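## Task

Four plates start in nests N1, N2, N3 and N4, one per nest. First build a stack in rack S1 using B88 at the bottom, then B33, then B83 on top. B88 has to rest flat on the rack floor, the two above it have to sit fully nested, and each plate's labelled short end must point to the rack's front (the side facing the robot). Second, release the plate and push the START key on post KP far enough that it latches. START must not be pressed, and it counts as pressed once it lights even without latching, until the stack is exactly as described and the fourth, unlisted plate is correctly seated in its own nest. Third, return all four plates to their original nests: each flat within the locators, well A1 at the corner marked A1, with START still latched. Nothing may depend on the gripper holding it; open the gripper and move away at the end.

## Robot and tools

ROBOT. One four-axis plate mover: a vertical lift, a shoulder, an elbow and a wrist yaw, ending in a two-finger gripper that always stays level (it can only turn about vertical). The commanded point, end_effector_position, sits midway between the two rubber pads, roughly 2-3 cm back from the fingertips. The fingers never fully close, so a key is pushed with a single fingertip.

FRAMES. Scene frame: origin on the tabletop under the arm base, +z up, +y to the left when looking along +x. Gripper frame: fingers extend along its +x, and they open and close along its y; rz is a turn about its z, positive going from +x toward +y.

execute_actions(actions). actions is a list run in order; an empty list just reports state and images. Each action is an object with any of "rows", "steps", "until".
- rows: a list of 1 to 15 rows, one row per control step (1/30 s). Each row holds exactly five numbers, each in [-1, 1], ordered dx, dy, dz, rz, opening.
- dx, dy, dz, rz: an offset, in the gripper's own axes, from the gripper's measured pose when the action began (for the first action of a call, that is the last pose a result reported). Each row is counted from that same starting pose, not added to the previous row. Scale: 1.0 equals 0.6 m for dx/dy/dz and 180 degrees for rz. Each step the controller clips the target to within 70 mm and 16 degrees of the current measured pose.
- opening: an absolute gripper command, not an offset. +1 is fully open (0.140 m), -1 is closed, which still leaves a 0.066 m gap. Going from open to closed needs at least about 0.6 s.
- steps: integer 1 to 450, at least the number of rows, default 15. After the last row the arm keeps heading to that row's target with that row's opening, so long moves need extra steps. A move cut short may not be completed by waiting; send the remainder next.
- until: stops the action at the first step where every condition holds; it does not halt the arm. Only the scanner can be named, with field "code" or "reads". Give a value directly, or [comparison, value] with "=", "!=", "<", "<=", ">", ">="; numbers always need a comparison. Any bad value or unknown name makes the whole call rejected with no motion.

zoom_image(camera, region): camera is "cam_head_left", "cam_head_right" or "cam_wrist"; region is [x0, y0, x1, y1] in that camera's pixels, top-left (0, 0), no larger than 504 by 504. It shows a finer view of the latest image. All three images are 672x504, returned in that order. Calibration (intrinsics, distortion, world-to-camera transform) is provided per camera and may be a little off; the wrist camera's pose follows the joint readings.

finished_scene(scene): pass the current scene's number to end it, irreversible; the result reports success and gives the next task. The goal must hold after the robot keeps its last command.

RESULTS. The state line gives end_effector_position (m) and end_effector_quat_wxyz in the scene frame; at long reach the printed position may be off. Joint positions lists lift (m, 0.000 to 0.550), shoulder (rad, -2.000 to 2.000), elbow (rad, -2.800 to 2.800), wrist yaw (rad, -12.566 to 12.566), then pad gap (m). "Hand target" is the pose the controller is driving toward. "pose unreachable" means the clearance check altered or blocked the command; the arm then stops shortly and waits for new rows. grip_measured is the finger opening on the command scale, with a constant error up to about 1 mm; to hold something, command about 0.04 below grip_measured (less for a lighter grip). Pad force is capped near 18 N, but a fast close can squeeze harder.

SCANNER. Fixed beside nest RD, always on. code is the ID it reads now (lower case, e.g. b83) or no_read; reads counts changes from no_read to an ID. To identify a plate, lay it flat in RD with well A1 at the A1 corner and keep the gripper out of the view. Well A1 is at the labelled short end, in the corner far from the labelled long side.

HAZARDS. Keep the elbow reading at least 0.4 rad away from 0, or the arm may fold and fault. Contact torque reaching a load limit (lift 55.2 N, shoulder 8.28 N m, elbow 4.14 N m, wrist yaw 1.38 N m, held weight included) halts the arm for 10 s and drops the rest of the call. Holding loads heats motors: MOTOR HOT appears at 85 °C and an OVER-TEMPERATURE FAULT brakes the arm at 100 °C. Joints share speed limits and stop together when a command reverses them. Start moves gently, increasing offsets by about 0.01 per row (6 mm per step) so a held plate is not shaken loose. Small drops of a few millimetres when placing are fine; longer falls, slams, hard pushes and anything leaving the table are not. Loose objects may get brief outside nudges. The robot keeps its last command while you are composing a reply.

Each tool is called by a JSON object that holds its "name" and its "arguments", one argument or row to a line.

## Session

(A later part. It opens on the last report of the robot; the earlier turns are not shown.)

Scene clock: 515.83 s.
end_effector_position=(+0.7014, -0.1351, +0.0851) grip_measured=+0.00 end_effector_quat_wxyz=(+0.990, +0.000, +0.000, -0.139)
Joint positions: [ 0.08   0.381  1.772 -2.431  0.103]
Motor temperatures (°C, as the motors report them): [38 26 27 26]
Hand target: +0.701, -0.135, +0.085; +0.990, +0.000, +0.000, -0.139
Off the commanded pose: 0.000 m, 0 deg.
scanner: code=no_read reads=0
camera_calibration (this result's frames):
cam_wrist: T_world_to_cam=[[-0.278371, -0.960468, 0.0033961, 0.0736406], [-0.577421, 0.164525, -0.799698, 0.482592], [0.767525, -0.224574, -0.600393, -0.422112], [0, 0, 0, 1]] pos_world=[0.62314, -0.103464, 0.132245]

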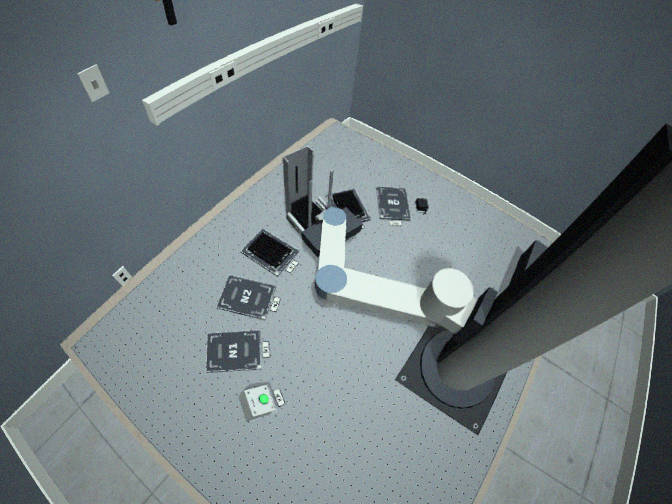

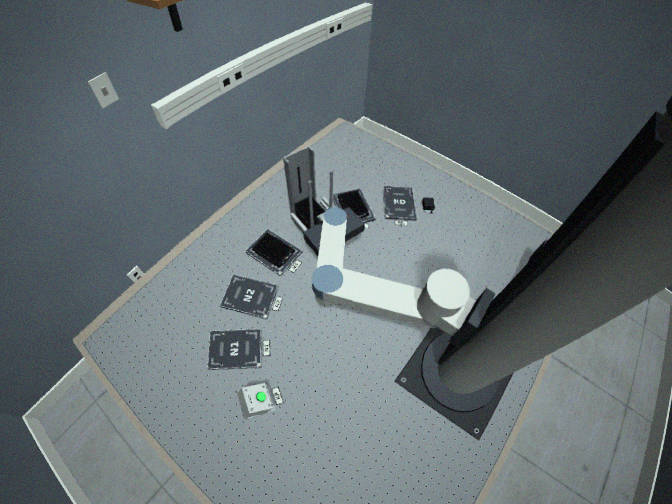

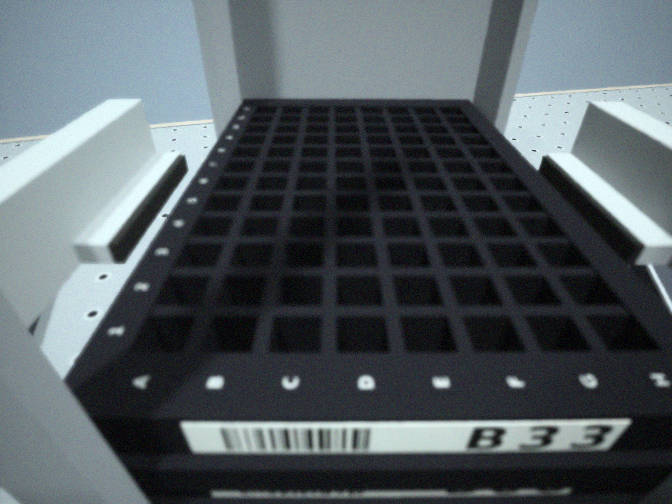

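{"name": "execute_actions", "arguments": {
  "actions": [
    {"rows":[[0.0003,0.0008,0,0.0003,-0.2],[0.0003,0.0008,0,0.0003,-0.35],[0.0003,0.0008,0,0.0003,-0.4],[0.0003,0.0008,0,0.0003,-0.42],[0.0003,0.0008,0,0.0003,-0.44],[0.0003,0.0008,0,0.0003,-0.46],[0.0003,0.0008,0,0.0003,-0.48],[0.0003,0.0008,0,0.0003,-0.5],[0.0003,0.0008,0,0.0003,-0.52],[0.0003,0.0008,0,0.0003,-0.55],[0.0003,0.0008,0,0.0003,-0.57]],"steps":14},
    {"rows":[[0,0,0.003,0,-0.57],[0,0,0.008,0,-0.57],[0,0,0.016,0,-0.57],[0,0,0.03,0,-0.57],[0,0,0.05,0,-0.57],[0,0,0.075,0,-0.57],[0,0,0.412,0,-0.57]],"steps":31},
    {"rows":[[-0.002,0.015,0,0,-0.57],[-0.004,0.03,0,0.01,-0.57],[-0.008,0.06,0,0.02,-0.57],[-0.012,0.09,0,0.03,-0.57],[-0.0406,0.294,0,0.1071,-0.57]],"steps":24},
    {"rows":[[0,0.01,-0.01,0,-0.57],[0,0.03,-0.03,0,-0.57],[-0.01,0.05,-0.06,0.005,-0.57],[-0.015,0.07,-0.09,0.01,-0.57],[-0.02,0.09,-0.12,0.015,-0.57],[-0.025,0.11,-0.15,0.02,-0.57],[-0.03,0.13,-0.18,0.03,-0.57],[-0.0763,0.2973,-0.48,0.1197,-0.57]],"steps":36}
  ]
}}

Scene clock: 537.10 s.
end_effector_position=(+0.6705, +0.2173, +0.0442) grip_measured=-0.50 end_effector_quat_wxyz=(+0.976, +0.000, +0.000, +0.216)
Joint positions: [ 0.039  1.034  1.757 -2.356  0.084]
Motor temperatures (°C, as the motors report them): [38 26 27 26]
Hand target: +0.671, +0.217, +0.044; +0.977, +0.000, +0.000, +0.215
Off the commanded pose: 0.000 m, 0 deg.
scanner: code=no_read reads=0
camera_calibration (this result's frames):
cam_wrist: T_world_to_cam=[[0.418844, -0.908052, 0.0033961, -0.0751664], [-0.544057, -0.25394, -0.799698, 0.442671], [0.727029, 0.333101, -0.600393, -0.437796], [0, 0, 0, 1]] pos_world=[0.590612, 0.189987, 0.0914091]

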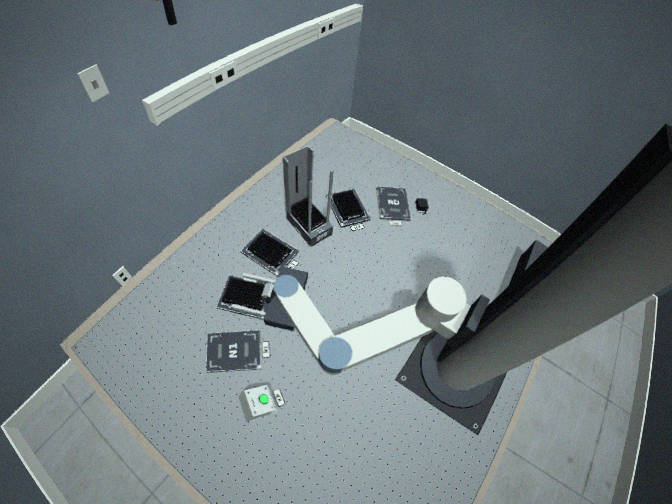

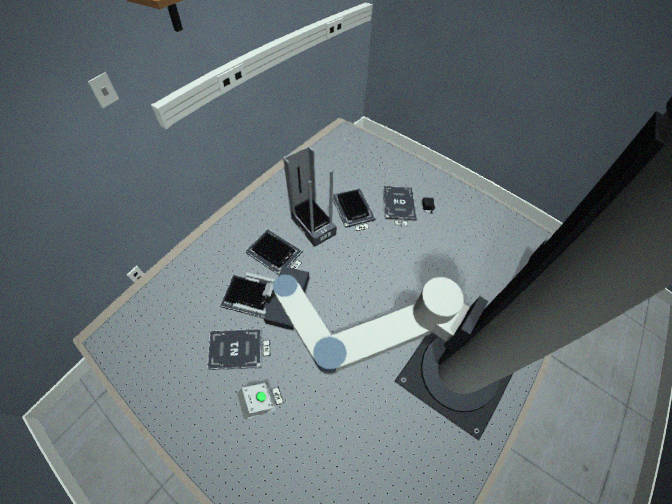

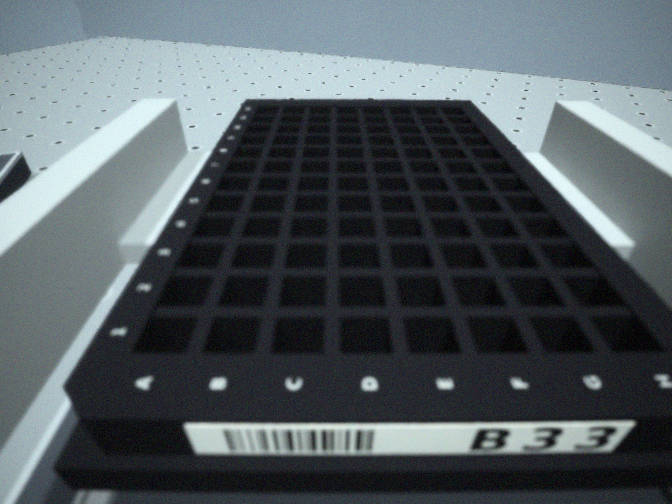

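{"name": "execute_actions", "arguments": {
  "actions": [
    {"rows":[[0,-0.0005,-0.004,-0.0002,-0.57],[0,-0.0005,-0.008,-0.0002,-0.57],[0,-0.0005,-0.011,-0.0002,-0.57],[0,-0.0005,-0.014,-0.0002,-0.57],[0,-0.0005,-0.016,-0.0002,-0.57],[0,-0.0005,-0.018,-0.0002,-0.57],[0,-0.0005,-0.0193,-0.0002,-0.57]],"steps":11},
    {"rows":[[0,0,0,0,-0.52],[0,0,0,0,-0.5],[0,0,0,0,-0.48],[0,0,0,0,-0.4],[0,0,0,0,0]],"steps":10}
  ]
}}

{"name": "execute_actions", "arguments": {
  "actions": [
    {"rows":[[0,0,0.02,0,0],[0,0,0.04,0,0],[0,0,0.0658,0,0],[0,0,0.0658,0,0],[-0.02,0,0.0658,0,0],[-0.04,0,0.0658,0,0],[-0.06,0,0.0658,0,0],[-0.08,0,0.0658,0,0],[-0.4017,-0.3792,0.0658,-0.2268,0]],"steps":42},
    {"rows":[[0.02,0,0,0,0],[0.05,0,0,0,0],[0.2667,0,0,0,0]],"steps":23}
  ]
}}

Scene clock: 551.97 s.
end_effector_position=(+0.6705, +0.2171, +0.0326) grip_measured=+0.00 end_effector_quat_wxyz=(+0.976, +0.000, +0.000, +0.216)
Joint positions: [ 0.028  1.034  1.757 -2.356  0.103]
Motor temperatures (°C, as the motors report them): [38 26 27 26]
Hand target: +0.671, +0.217, +0.033; +0.976, +0.000, +0.000, +0.216
Off the commanded pose: 0.000 m, 0 deg.
scanner: code=no_read reads=0
camera_calibration (this result's frames):
cam_wrist: T_world_to_cam=[[0.418498, -0.908211, 0.0033961, -0.0750447], [-0.544153, -0.253733, -0.799698, 0.433371], [0.727156, 0.332824, -0.600393, -0.444801], [0, 0, 0, 1]] pos_world=[0.590666, 0.189844, 0.0797653]

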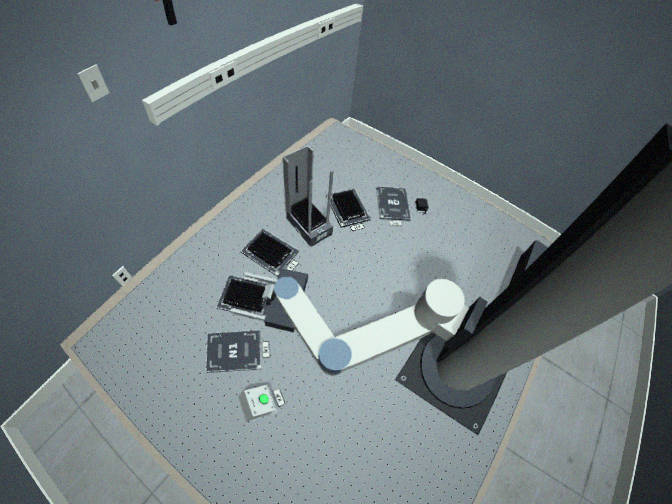

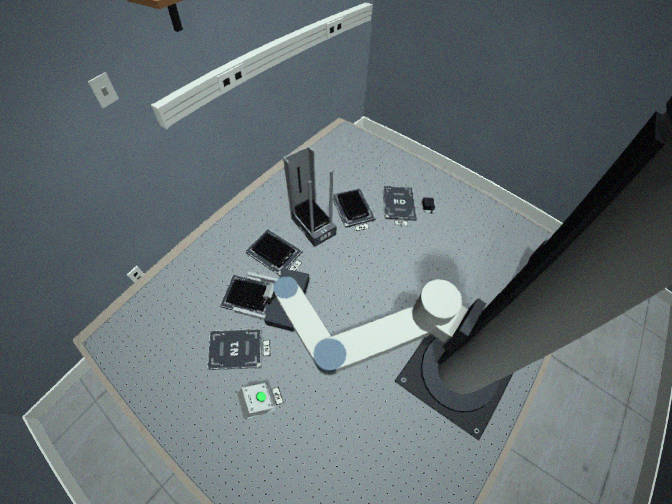

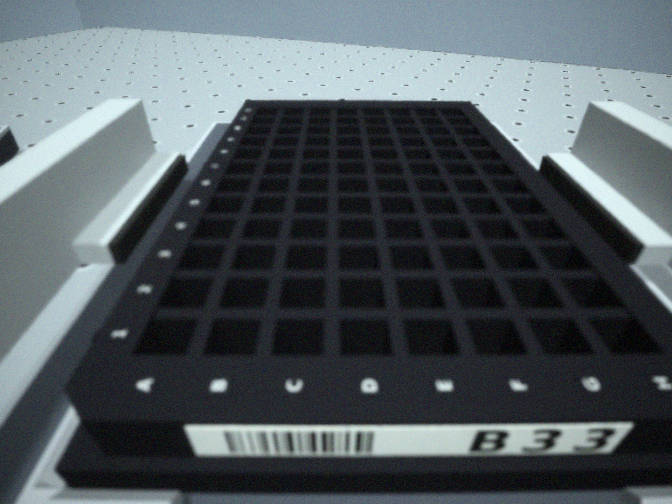

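Scene clock: 554.13 s.
end_effector_position=(+0.7016, -0.1349, +0.0720) grip_measured=+0.00 end_effector_quat_wxyz=(+0.990, +0.000, +0.000, -0.139)
Joint positions: [ 0.067  0.381  1.772 -2.431  0.103]
Motor temperatures (°C, as the motors report them): [38 26 27 26]
Hand target: +0.702, -0.135, +0.072; +0.990, +0.000, +0.000, -0.139
Off the commanded pose: 0.000 m, 0 deg.
scanner: code=no_read reads=0
camera_calibration (this result's frames):
cam_wrist: T_world_to_cam=[[-0.277565, -0.960701, 0.0033961, 0.0733739], [-0.577559, 0.164041, -0.799698, 0.472272], [0.767713, -0.22393, -0.600393, -0.430066], [0, 0, 0, 1]] pos_world=[0.623298, -0.103286, 0.119217]

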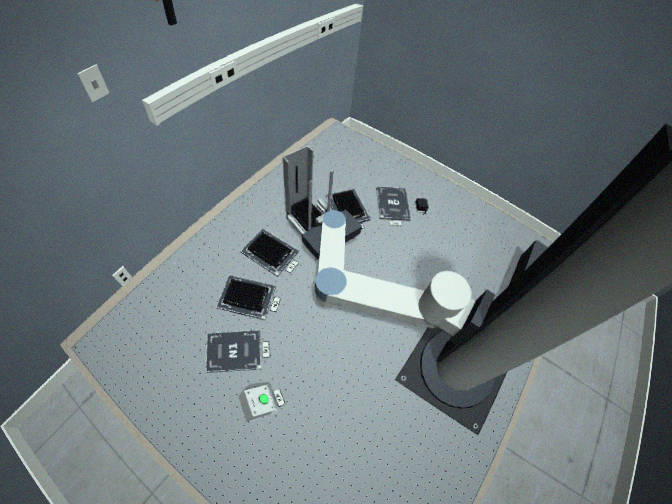

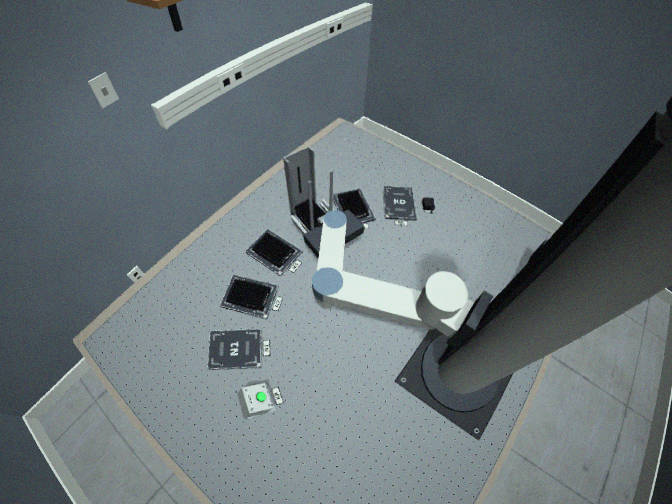

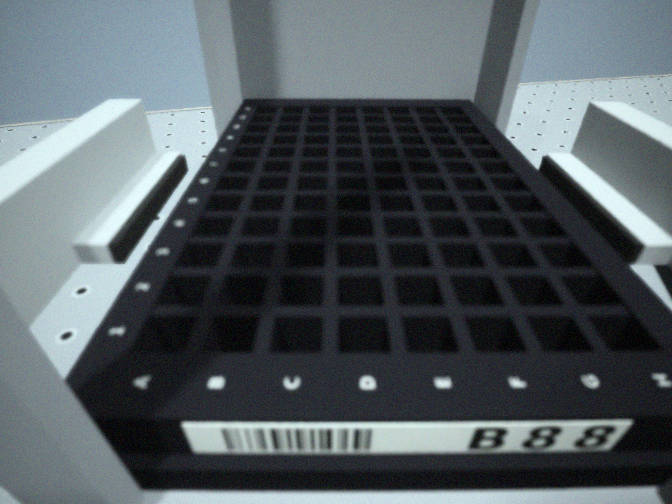

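{"name": "execute_actions", "arguments": {
  "actions": [
    {"rows":[[0.0002,0.0004,0.0002,0,-0.2],[0.0002,0.0004,0.0002,0,-0.35],[0.0002,0.0004,0.0002,0,-0.4],[0.0002,0.0004,0.0002,0,-0.42],[0.0002,0.0004,0.0002,0,-0.44],[0.0002,0.0004,0.0002,0,-0.46],[0.0002,0.0004,0.0002,0,-0.48],[0.0002,0.0004,0.0002,0,-0.5],[0.0002,0.0004,0.0002,0,-0.52],[0.0002,0.0004,0.0002,0,-0.55],[0.0002,0.0004,0.0002,0,-0.57]],"steps":14},
    {"rows":[[0,0,0.003,0,-0.57],[0,0,0.008,0,-0.57],[0,0,0.016,0,-0.57],[0,0,0.03,0,-0.57],[0,0,0.05,0,-0.57],[0,0,0.075,0,-0.57],[0,0,0.4335,0,-0.57]],"steps":32},
    {"rows":[[-0.002,0.015,0,0,-0.57],[-0.004,0.03,0,0.01,-0.57],[-0.008,0.06,0,0.02,-0.57],[-0.012,0.09,0,0.03,-0.57],[-0.0406,0.294,0,0.1071,-0.57]],"steps":24},
    {"rows":[[0,0.01,-0.01,0,-0.57],[-0.01,0.03,-0.03,0,-0.57],[-0.015,0.06,-0.05,0.005,-0.57],[-0.025,0.09,-0.07,0.01,-0.57],[-0.035,0.12,-0.09,0.015,-0.57],[-0.045,0.15,-0.11,0.02,-0.57],[-0.055,0.18,-0.13,0.03,-0.57],[-0.065,0.2,-0.15,0.04,-0.57],[-0.075,0.22,-0.17,0.05,-0.57],[-0.2133,0.5648,-0.48,0.2219,-0.57]],"steps":46}
  ]
}}

Scene clock: 576.97 s.
end_effector_position=(+0.5792, +0.3725, +0.0442) grip_measured=-0.50 end_effector_quat_wxyz=(+0.930, +0.000, +0.000, +0.369)
Joint positions: [ 0.039  1.346  1.81  -2.401  0.084]
Motor temperatures (°C, as the motors report them): [38 26 27 26]
Hand target: +0.579, +0.372, +0.044; +0.930, +0.000, +0.000, +0.369
Off the commanded pose: 0.000 m, 0 deg.
scanner: code=no_read reads=0
camera_calibration (this result's frames):
cam_wrist: T_world_to_cam=[[0.683401, -0.730035, 0.0033961, -0.11559], [-0.436457, -0.412297, -0.799698, 0.429097], [0.585208, 0.545032, -0.600393, -0.419958], [0, 0, 0, 1]] pos_world=[0.512039, 0.321421, 0.0914004]

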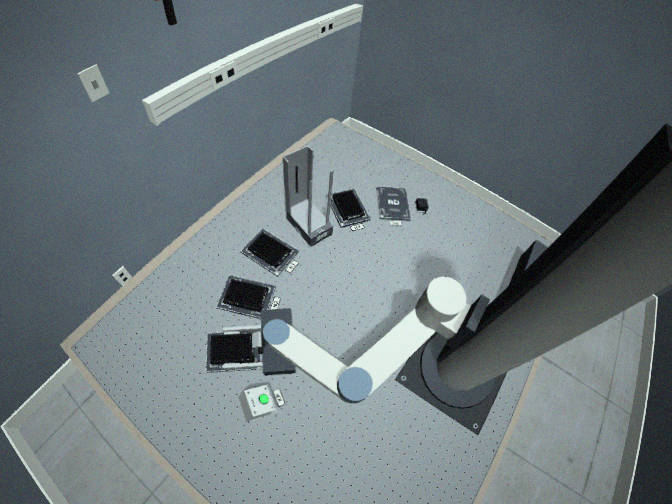

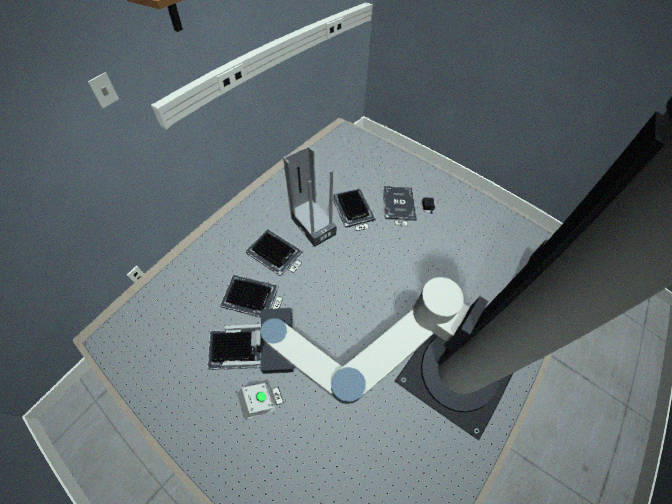

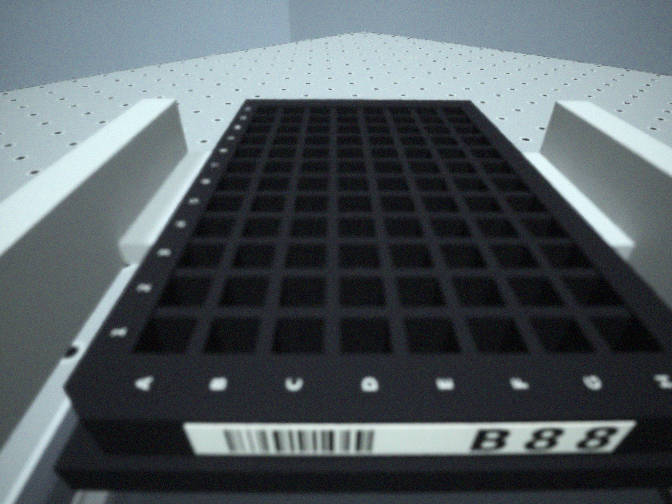

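{"name": "execute_actions", "arguments": {
  "actions": [
    {"rows":[[0,0,-0.004,0,-0.57],[0,0,-0.008,0,-0.57],[0,0,-0.011,0,-0.57],[0,0,-0.014,0,-0.57],[0,0,-0.016,0,-0.57],[0,0,-0.018,0,-0.57],[0,0,-0.0193,0,-0.57]],"steps":11},
    {"rows":[[0,0,0,0,-0.52],[0,0,0,0,-0.5],[0,0,0,0,-0.48],[0,0,0,0,-0.4],[0,0,0,0,0]],"steps":10}
  ]
}}

{"name": "execute_actions", "arguments": {
  "actions": [
    {"rows":[[0,0,0.02,0,0],[0,0,0.04,0,0],[0,0,0.07,0,0],[0,0,0.1,0,0],[-0.02,0,0.12,0,0],[-0.04,0,0.14,0,0],[-0.3,-0.17,0.3,-0.09,0.5]],"steps":30}
  ]
}}

{"name": "zoom_image", "arguments": {
  "camera": "cam_head_left",
  "region": [190, 170, 390, 430]
}}

Scene clock: 588.50 s.
end_effector_position=(+0.5792, +0.3725, +0.0326) grip_measured=+0.00 end_effector_quat_wxyz=(+0.930, +0.000, +0.000, +0.369)
Joint positions: [ 0.028  1.346  1.81  -2.401  0.103]
Motor temperatures (°C, as the motors report them): [38 26 27 26]
Hand target: +0.579, +0.372, +0.033; +0.930, +0.000, +0.000, +0.369
Off the commanded pose: 0.000 m, 0 deg.
scanner: code=no_read reads=0
camera_calibration (this result's frames):
cam_wrist: T_world_to_cam=[[0.683391, -0.730045, 0.0033961, -0.115548], [-0.436463, -0.41229, -0.799698, 0.419785], [0.585216, 0.545024, -0.600393, -0.426949], [0, 0, 0, 1]] pos_world=[0.512042, 0.321416, 0.0797564]

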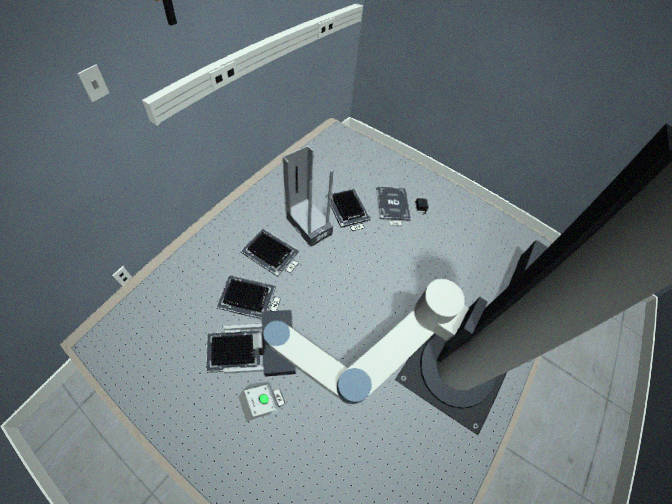

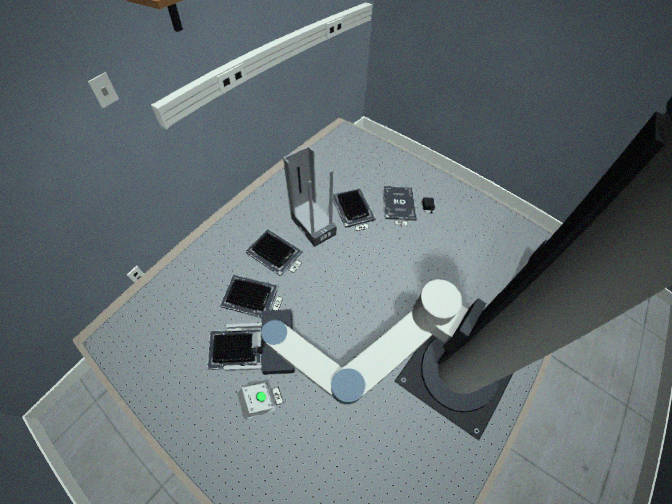

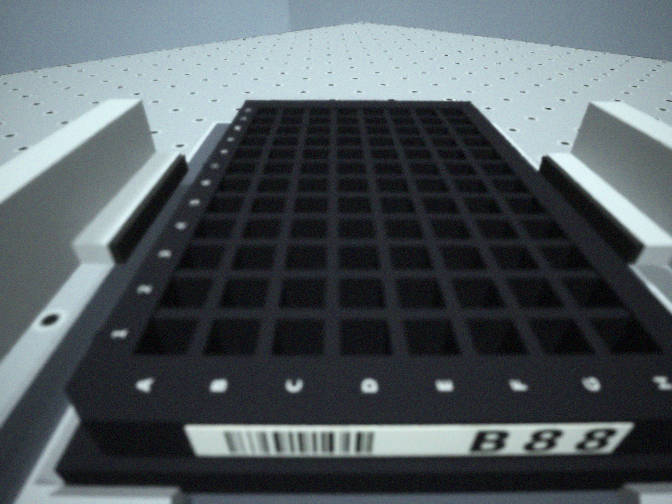

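Scene clock: 589.50 s.
end_effector_position=(+0.5181, +0.1744, +0.2126) grip_measured=+0.50 end_effector_quat_wxyz=(+0.972, +0.000, +0.000, +0.233)
Joint positions: [ 0.208  1.411  0.97  -1.909  0.122]
Motor temperatures (°C, as the motors report them): [38 26 27 26]
Hand target: +0.518, +0.175, +0.213; +0.972, +0.000, +0.000, +0.234
Off the commanded pose: 0.000 m, 0 deg.
scanner: code=no_read reads=0
camera_calibration (this result's frames):
cam_wrist: T_world_to_cam=[[0.451183, -0.892425, 0.0033961, -0.0703475], [-0.534587, -0.273314, -0.799698, 0.482053], [0.714598, 0.358995, -0.600393, -0.209731], [0, 0, 0, 1]] pos_world=[0.439312, 0.144264, 0.259814]

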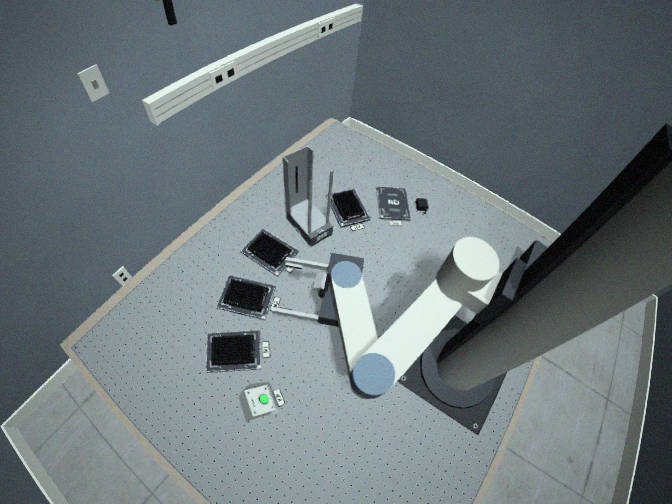

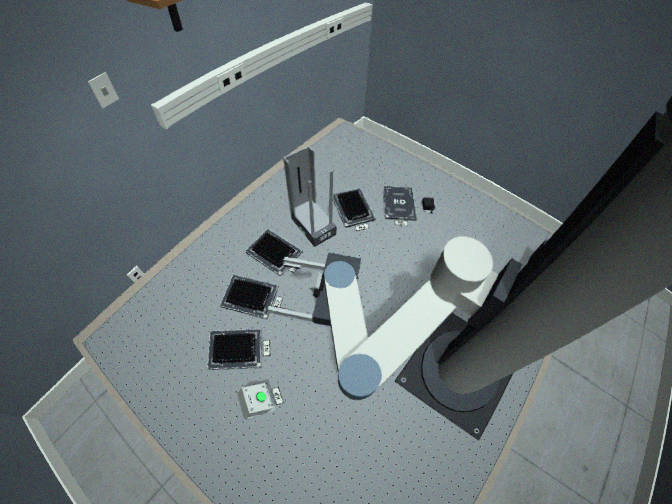

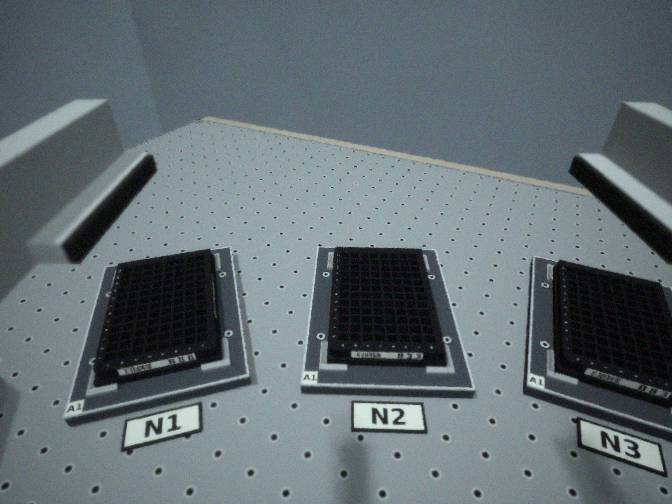

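Region (190, 170, 390, 430) of cam_head_left's 672x504 image, scaled by 1.938, with more detail than that image has; it fills the left 388 columns of this view, and the rest is white.

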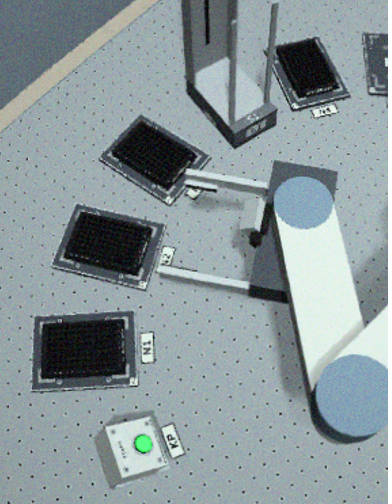

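{"name": "finished_scene", "arguments": {
  "scene": 1
}}

The scene is finished: the task was done.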